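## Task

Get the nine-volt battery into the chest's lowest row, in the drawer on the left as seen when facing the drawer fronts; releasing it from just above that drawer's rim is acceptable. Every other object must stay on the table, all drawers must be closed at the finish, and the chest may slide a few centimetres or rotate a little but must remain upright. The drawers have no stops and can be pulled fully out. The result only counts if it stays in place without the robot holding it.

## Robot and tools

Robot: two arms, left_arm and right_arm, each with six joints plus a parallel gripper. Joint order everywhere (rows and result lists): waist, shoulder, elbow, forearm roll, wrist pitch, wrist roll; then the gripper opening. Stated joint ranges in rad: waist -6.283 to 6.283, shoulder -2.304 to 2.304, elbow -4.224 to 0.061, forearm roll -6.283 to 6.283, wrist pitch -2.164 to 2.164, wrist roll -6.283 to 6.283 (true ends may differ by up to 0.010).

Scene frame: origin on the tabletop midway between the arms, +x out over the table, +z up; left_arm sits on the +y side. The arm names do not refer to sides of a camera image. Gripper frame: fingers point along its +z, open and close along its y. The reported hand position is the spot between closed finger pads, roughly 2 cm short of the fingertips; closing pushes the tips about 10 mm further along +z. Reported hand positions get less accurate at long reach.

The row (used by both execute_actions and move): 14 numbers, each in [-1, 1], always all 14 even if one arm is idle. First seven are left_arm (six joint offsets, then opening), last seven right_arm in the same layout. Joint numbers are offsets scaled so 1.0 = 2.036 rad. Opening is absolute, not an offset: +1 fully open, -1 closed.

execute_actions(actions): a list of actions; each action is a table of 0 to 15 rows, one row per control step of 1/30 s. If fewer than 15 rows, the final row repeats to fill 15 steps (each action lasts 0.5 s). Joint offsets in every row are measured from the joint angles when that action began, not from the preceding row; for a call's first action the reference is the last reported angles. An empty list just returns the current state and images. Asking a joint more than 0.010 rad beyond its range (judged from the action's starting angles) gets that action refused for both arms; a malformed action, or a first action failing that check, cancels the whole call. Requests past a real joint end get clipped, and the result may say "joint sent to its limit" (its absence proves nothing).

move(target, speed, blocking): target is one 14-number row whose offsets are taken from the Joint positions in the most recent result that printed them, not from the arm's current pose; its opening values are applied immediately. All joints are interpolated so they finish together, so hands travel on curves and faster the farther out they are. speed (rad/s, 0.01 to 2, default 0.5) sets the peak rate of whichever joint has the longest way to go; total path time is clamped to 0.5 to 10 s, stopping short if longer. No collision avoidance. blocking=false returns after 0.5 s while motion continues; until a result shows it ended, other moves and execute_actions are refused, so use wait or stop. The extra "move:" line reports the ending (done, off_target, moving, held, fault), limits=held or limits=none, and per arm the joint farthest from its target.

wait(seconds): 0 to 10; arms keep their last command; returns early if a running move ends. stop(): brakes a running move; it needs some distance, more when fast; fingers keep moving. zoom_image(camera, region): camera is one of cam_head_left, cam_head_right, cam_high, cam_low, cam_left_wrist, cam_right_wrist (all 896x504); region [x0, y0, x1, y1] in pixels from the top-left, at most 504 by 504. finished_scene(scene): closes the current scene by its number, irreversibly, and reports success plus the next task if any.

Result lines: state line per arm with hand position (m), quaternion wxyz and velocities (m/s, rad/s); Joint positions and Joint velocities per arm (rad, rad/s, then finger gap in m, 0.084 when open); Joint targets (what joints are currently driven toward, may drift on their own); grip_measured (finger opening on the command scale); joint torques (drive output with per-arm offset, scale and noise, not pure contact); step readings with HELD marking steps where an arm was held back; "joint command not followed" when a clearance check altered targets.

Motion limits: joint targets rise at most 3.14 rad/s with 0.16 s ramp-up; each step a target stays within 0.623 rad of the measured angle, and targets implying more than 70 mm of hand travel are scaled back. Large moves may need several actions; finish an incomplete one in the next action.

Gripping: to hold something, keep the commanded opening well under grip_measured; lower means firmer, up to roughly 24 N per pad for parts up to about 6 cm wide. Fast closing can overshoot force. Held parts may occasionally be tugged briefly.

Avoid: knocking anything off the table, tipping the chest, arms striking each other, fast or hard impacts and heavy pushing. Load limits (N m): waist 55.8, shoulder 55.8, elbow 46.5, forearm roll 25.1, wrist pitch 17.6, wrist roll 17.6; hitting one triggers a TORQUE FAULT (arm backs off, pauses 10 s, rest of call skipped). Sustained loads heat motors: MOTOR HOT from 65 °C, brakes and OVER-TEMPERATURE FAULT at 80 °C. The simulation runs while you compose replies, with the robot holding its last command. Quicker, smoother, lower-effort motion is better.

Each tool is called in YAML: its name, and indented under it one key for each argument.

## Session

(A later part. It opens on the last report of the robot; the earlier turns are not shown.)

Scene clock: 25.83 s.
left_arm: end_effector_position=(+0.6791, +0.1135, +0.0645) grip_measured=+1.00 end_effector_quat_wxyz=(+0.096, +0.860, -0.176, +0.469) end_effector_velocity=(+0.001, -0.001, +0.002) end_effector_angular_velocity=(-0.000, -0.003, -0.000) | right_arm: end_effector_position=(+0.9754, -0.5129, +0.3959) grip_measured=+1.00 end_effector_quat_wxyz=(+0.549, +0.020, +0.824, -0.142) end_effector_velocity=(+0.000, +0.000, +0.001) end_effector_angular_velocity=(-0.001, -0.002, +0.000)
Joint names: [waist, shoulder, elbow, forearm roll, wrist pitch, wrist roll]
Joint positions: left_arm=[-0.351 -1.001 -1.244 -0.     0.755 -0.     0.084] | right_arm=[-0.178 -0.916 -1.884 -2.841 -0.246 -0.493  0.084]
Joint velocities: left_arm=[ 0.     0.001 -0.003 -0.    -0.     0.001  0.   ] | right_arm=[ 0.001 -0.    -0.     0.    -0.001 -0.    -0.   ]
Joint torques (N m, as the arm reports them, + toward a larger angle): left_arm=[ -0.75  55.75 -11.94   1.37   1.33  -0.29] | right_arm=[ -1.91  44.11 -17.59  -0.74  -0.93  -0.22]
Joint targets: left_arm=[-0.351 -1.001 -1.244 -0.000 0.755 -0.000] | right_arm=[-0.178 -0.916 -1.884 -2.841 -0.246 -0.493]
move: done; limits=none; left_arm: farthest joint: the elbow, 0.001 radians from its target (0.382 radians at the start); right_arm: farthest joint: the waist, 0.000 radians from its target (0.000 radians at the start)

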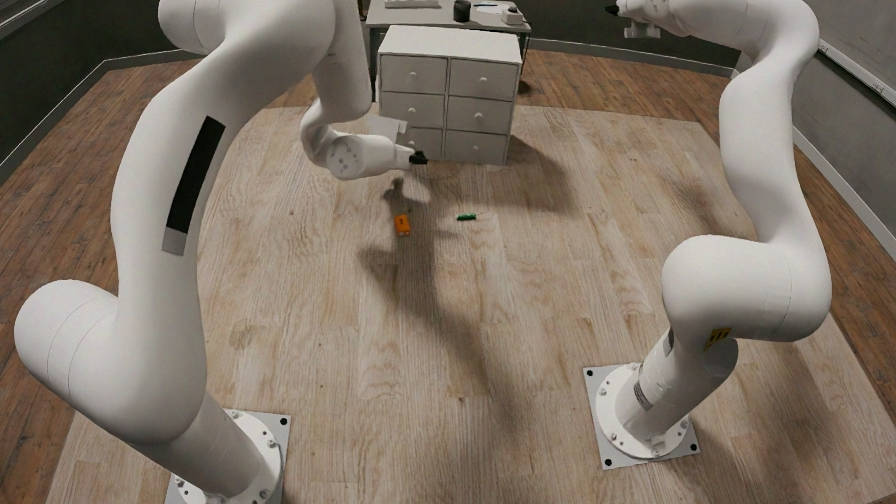

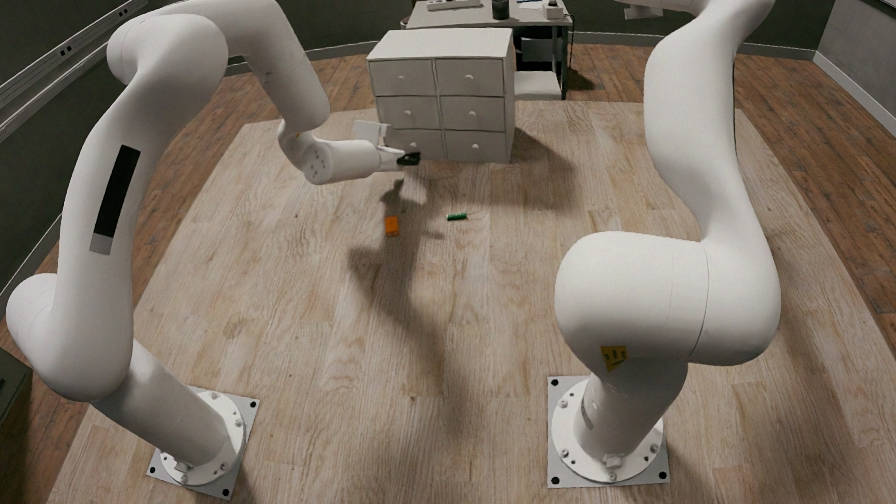

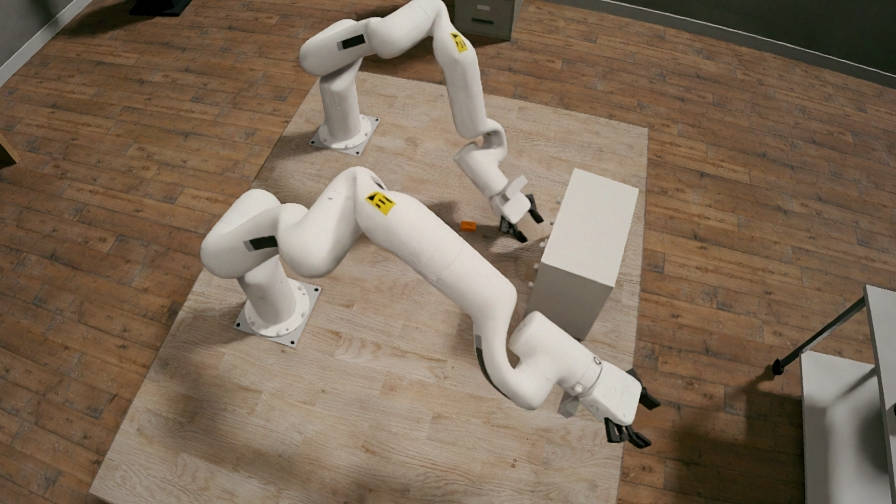

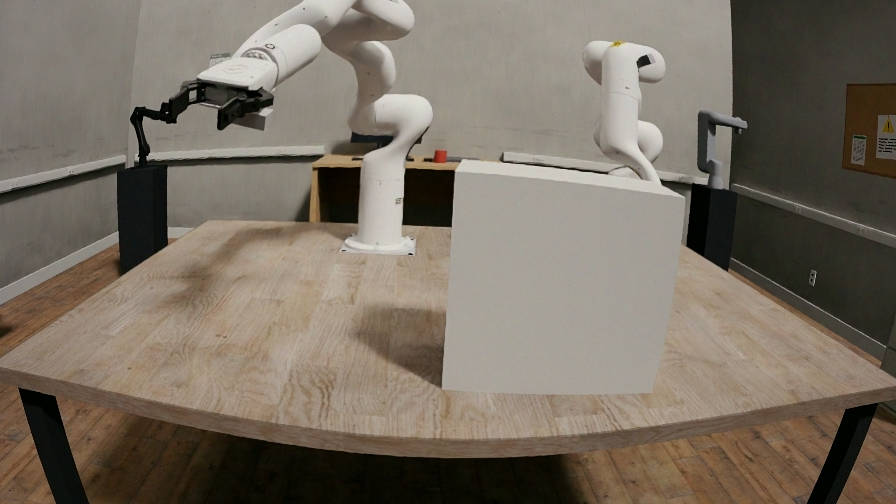

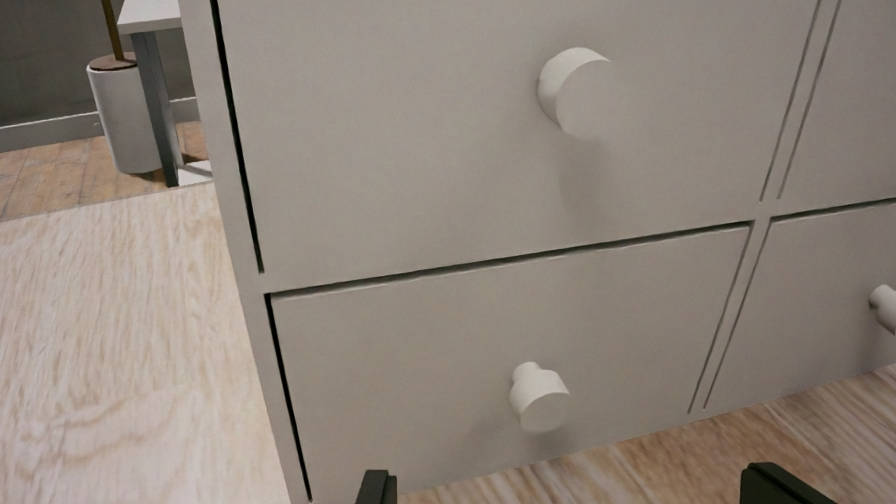

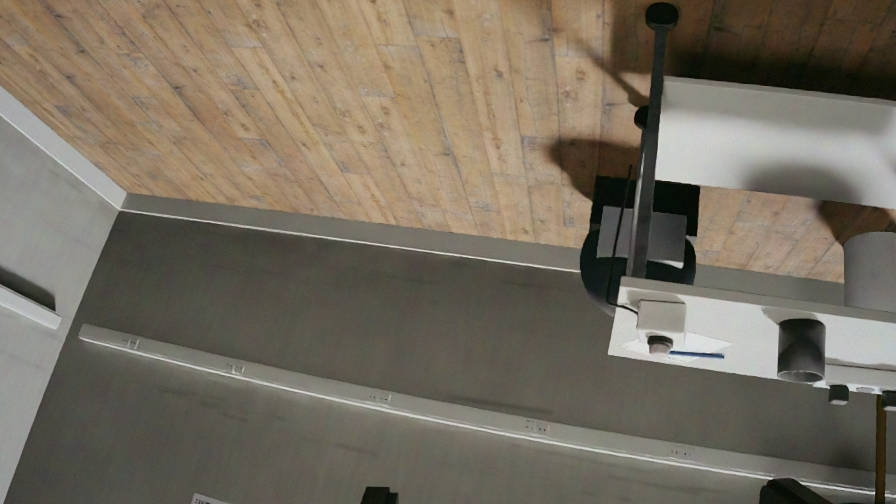

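move:
  target: [0.004,-0.04,-0.08,0,-0.039,0,1,0,0,0,0,0,0,1]
  speed: 0.15

move:
  target: [0,0,0,0,0,0,-1,0,0,0,0,0,0,1]

Scene clock: 31.60 s.
left_arm: end_effector_position=(+0.7237, +0.1019, +0.0582) grip_measured=+1.00 end_effector_quat_wxyz=(+0.094, +0.861, -0.172, +0.469) end_effector_velocity=(+0.001, -0.001, +0.000) end_effector_angular_velocity=(-0.001, -0.002, -0.000) | right_arm: end_effector_position=(+0.9754, -0.5129, +0.3959) grip_measured=+1.00 end_effector_quat_wxyz=(+0.549, +0.020, +0.824, -0.142) end_effector_velocity=(+0.000, +0.001, +0.000) end_effector_angular_velocity=(-0.001, -0.001, +0.001)
Joint names: [waist, shoulder, elbow, forearm roll, wrist pitch, wrist roll]
Joint positions: left_arm=[-0.343 -1.082 -1.406 -0.     0.674 -0.     0.084] | right_arm=[-0.178 -0.916 -1.884 -2.841 -0.246 -0.493  0.084]
Joint velocities: left_arm=[-0.    -0.002 -0.003  0.     0.001 -0.     0.   ] | right_arm=[ 0.001 -0.    -0.    -0.    -0.001 -0.001 -0.   ]
Joint torques (N m, as the arm reports them, + toward a larger angle): left_arm=[  2.62  59.88 -15.76   2.84   2.58   0.53] | right_arm=[  1.31  44.16 -18.56   1.05  -0.72  -0.13]
Joint targets: left_arm=[-0.343 -1.082 -1.407 -0.000 0.675 -0.000] | right_arm=[-0.178 -0.916 -1.884 -2.841 -0.246 -0.493]
move: done; limits=none; left_arm: farthest joint: the elbow, 0.001 radians from its target (0.163 radians at the start); right_arm: farthest joint: the waist, 0.000 radians from its target (0.000 radians at the start)

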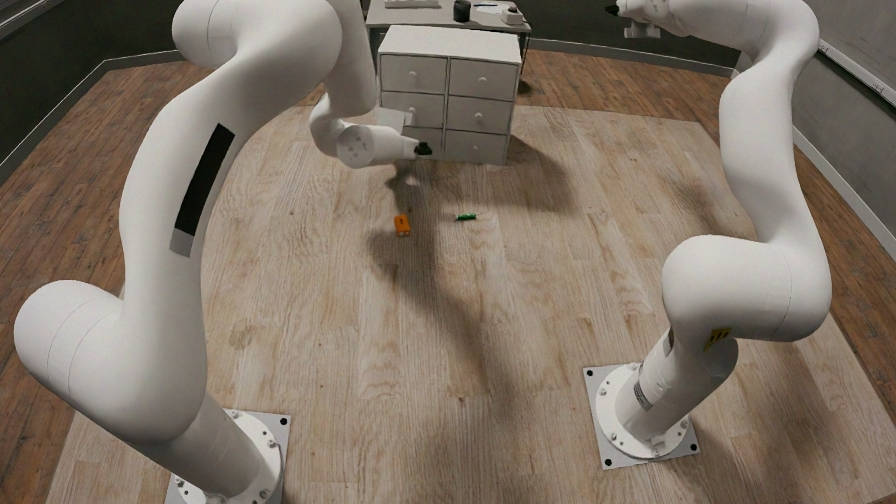

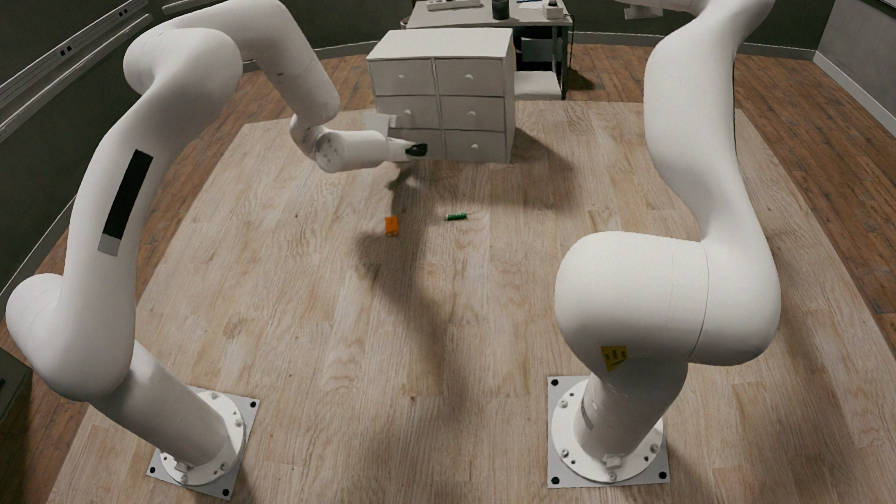

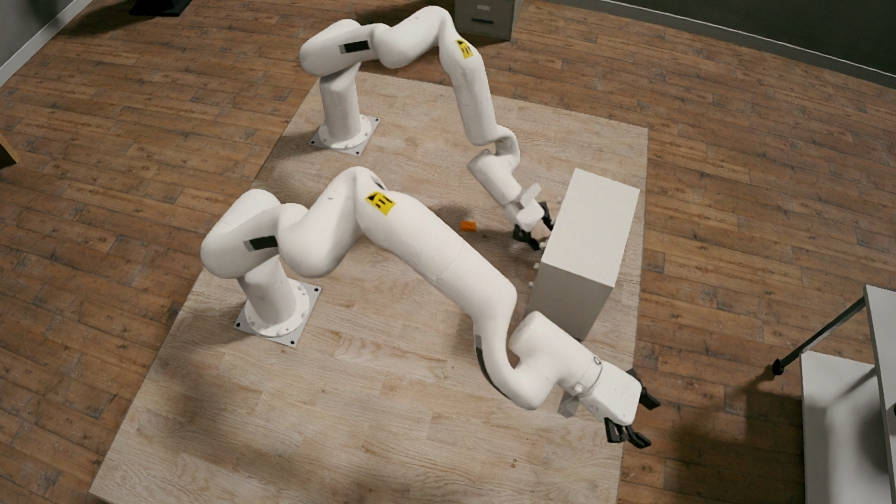

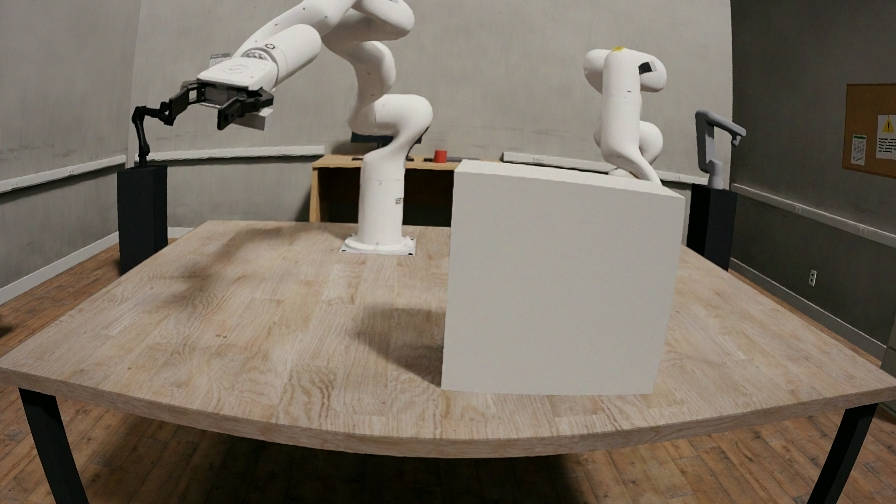

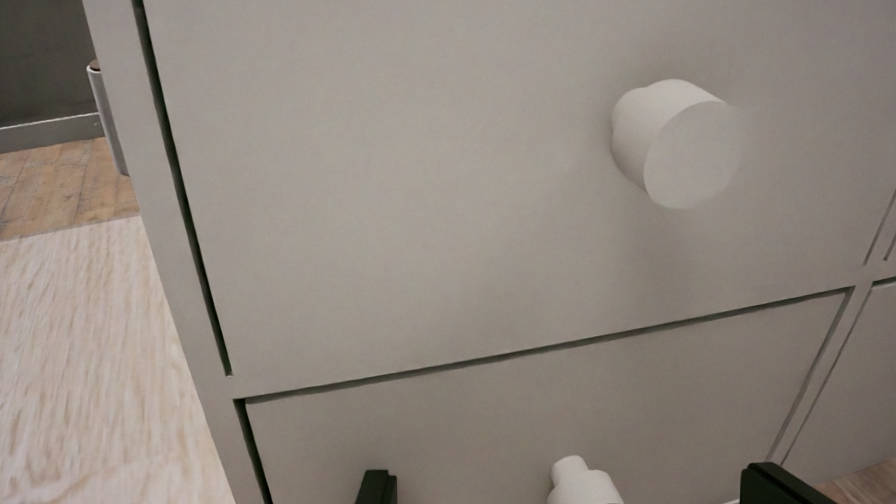

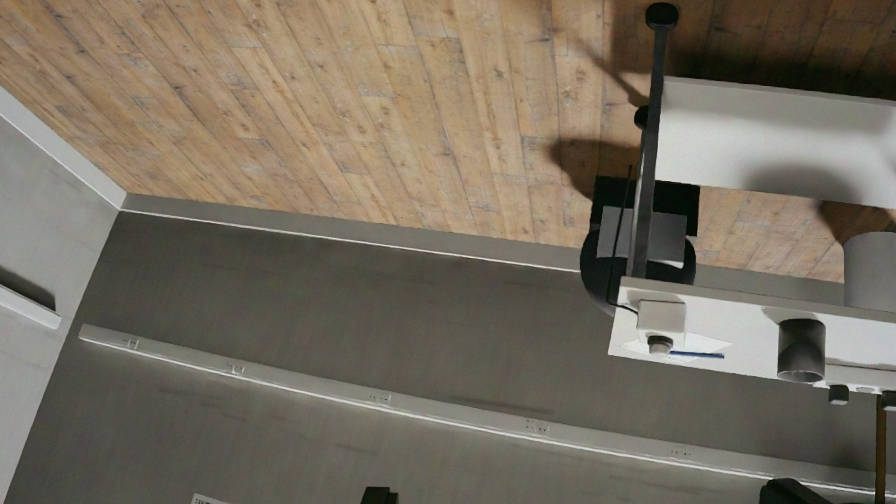

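Scene clock: 32.20 s.
left_arm: end_effector_position=(+0.7241, +0.1013, +0.0590) grip_measured=-0.64 end_effector_quat_wxyz=(+0.094, +0.861, -0.172, +0.470) end_effector_velocity=(+0.000, +0.002, -0.000) end_effector_angular_velocity=(+0.001, +0.001, +0.002) | right_arm: end_effector_position=(+0.9754, -0.5129, +0.3959) grip_measured=+1.00 end_effector_quat_wxyz=(+0.549, +0.020, +0.824, -0.142) end_effector_velocity=(-0.001, -0.002, -0.000) end_effector_angular_velocity=(-0.000, -0.000, -0.002)
Joint names: [waist, shoulder, elbow, forearm roll, wrist pitch, wrist roll]
Joint positions: left_arm=[-0.343 -1.082 -1.407  0.     0.675 -0.     0.016] | right_arm=[-0.178 -0.916 -1.884 -2.841 -0.246 -0.493  0.084]
Joint velocities: left_arm=[ 0.002 -0.     0.    -0.    -0.     0.     0.   ] | right_arm=[-0.002 -0.     0.     0.    -0.001 -0.     0.   ]
Joint torques (N m, as the arm reports them, + toward a larger angle): left_arm=[  7.44  59.82 -12.     0.68   1.35  -0.06] | right_arm=[ -0.19  45.75 -19.47   0.03  -1.05  -0.43]
Joint targets: left_arm=[-0.343 -1.082 -1.406 -0.000 0.674 -0.000] | right_arm=[-0.178 -0.916 -1.884 -2.841 -0.246 -0.493]
move: done; limits=none; left_arm: farthest joint: the elbow, 0.001 radians from its target (0.000 radians at the start); right_arm: farthest joint: the waist, 0.000 radians from its target (0.000 radians at the start)

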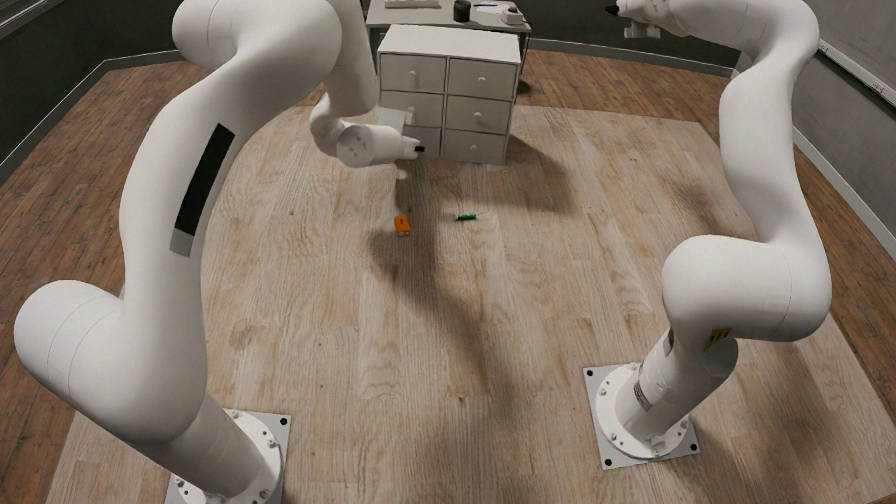

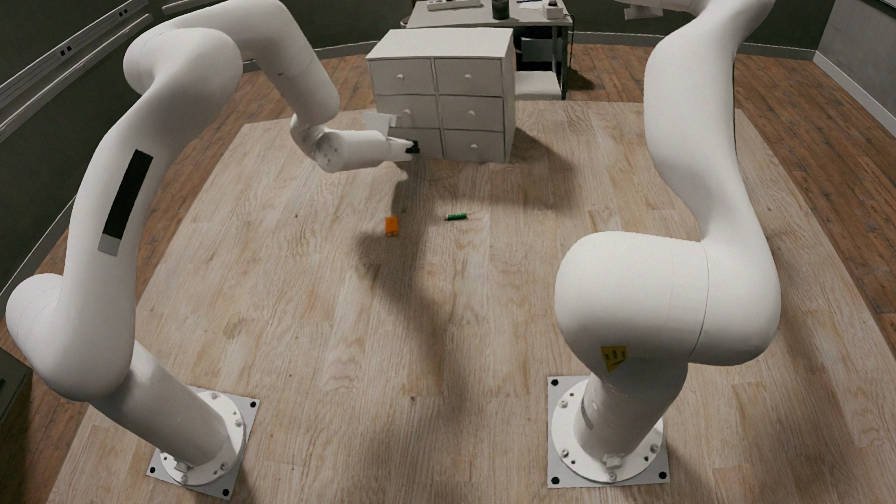

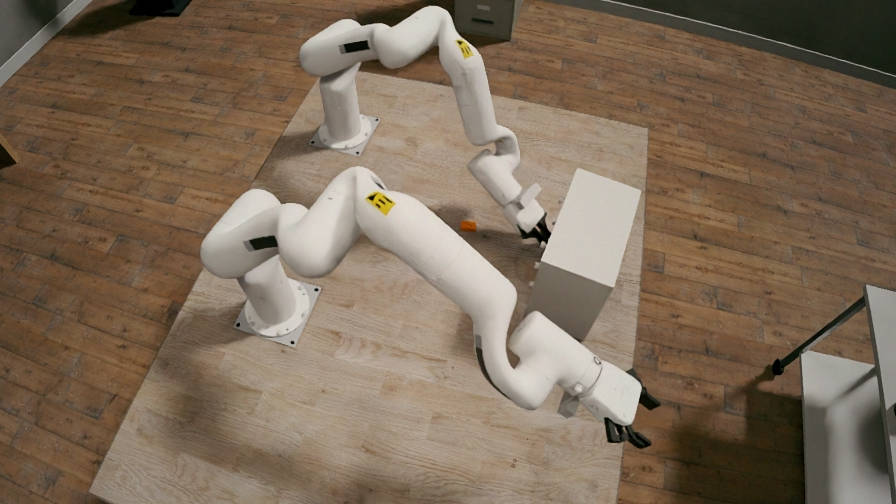

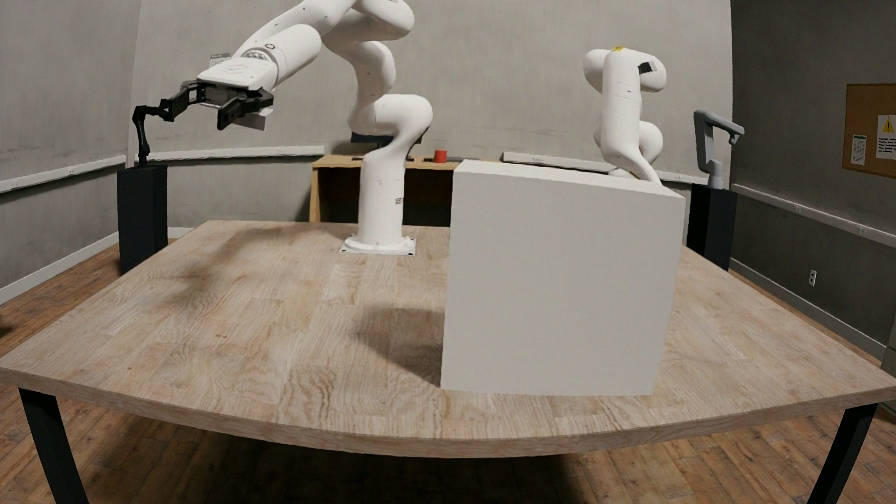

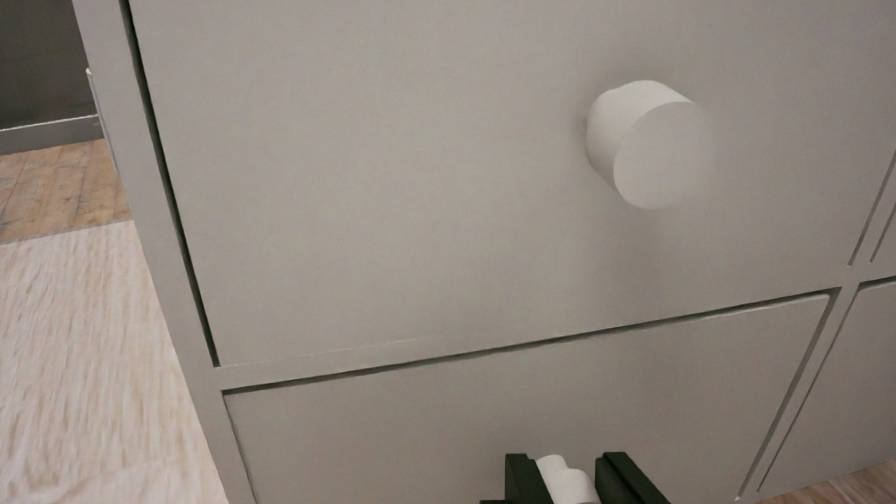

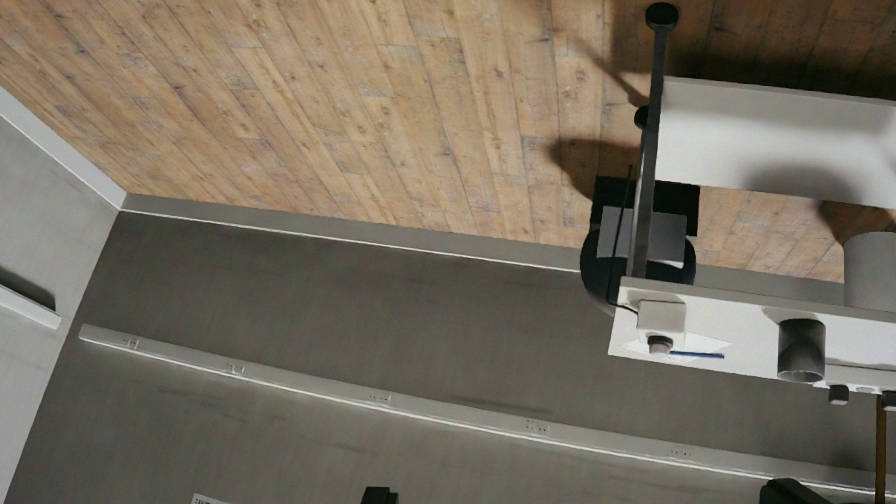

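move:
  target: [-0.02,0.065,0.152,0,0.087,0,-1,0,0,0,0,0,0,1]
  speed: 0.12

Scene clock: 39.03 s.
left_arm: end_effector_position=(+0.6250, +0.1102, +0.0593) grip_measured=-0.64 end_effector_quat_wxyz=(+0.104, +0.857, -0.190, +0.468) end_effector_velocity=(+0.001, +0.000, +0.000) end_effector_angular_velocity=(-0.001, -0.001, +0.001) | right_arm: end_effector_position=(+0.9754, -0.5129, +0.3959) grip_measured=+1.00 end_effector_quat_wxyz=(+0.549, +0.020, +0.824, -0.142) end_effector_velocity=(+0.000, +0.002, -0.000) end_effector_angular_velocity=(+0.000, +0.001, +0.002)
Joint names: [waist, shoulder, elbow, forearm roll, wrist pitch, wrist roll]
Joint positions: left_arm=[-0.384 -0.95  -1.097  0.     0.852 -0.     0.016] | right_arm=[-0.178 -0.916 -1.884 -2.841 -0.246 -0.493  0.084]
Joint velocities: left_arm=[ 0.001 -0.    -0.001  0.     0.001 -0.001  0.   ] | right_arm=[ 0.002 -0.     0.     0.     0.    -0.     0.   ]
Joint torques (N m, as the arm reports them, + toward a larger angle): left_arm=[ -1.7   54.48 -11.75   1.8    1.78   0.35] | right_arm=[  1.24  46.17 -19.33  -0.47  -0.92  -0.26]
Joint targets: left_arm=[-0.384 -0.950 -1.097 0.000 0.852 -0.000] | right_arm=[-0.178 -0.916 -1.884 -2.841 -0.246 -0.493]
move: done; limits=none; left_arm: farthest joint: the waist, 0.000 radians from its target (0.041 radians at the start); right_arm: farthest joint: the waist, 0.000 radians from its target (0.000 radians at the start)

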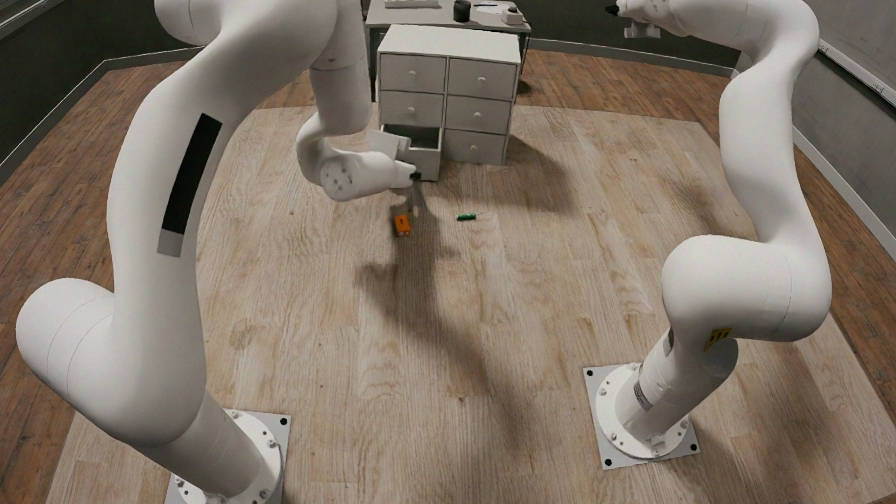

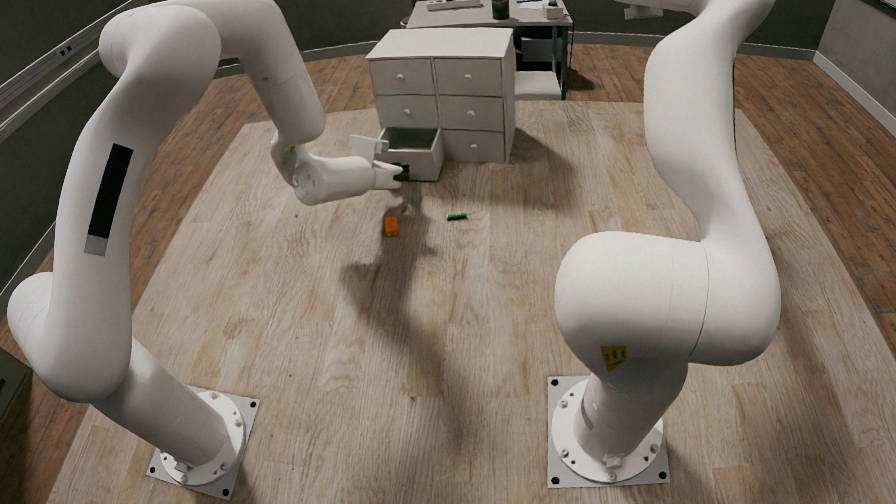

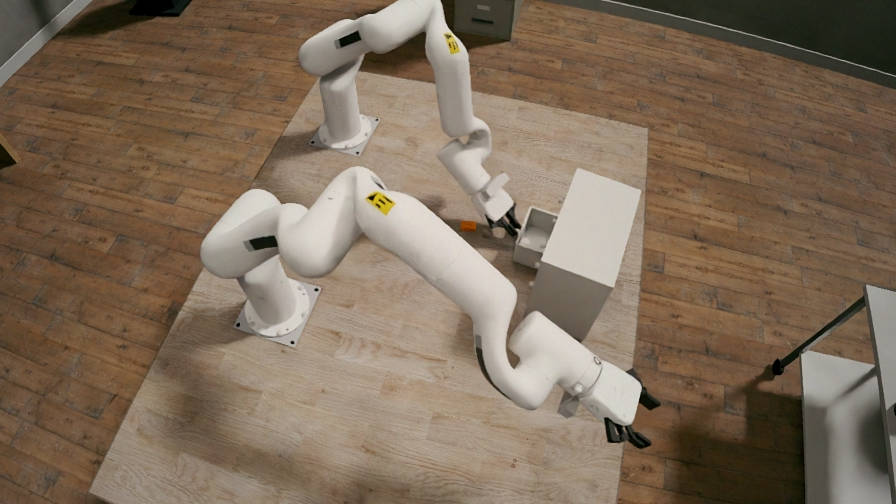

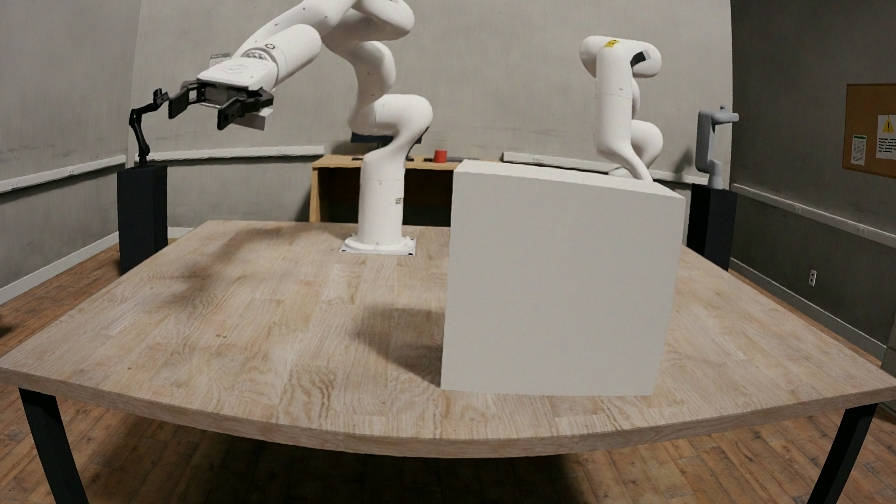

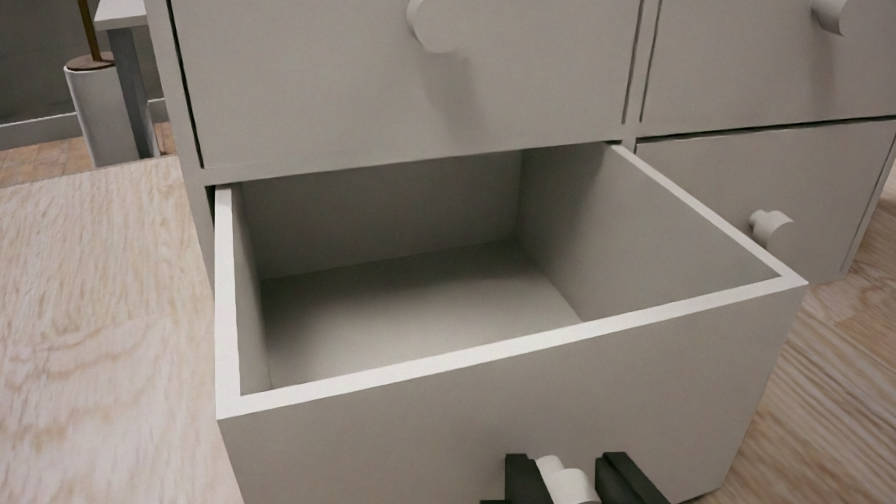

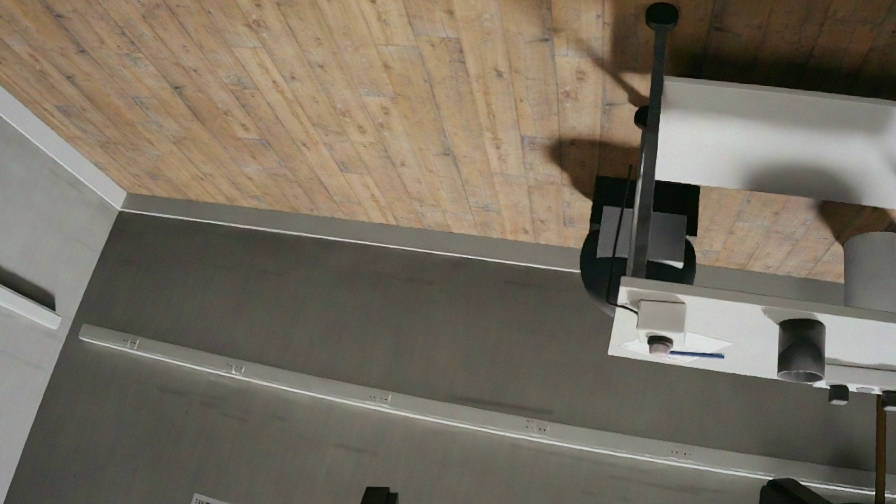

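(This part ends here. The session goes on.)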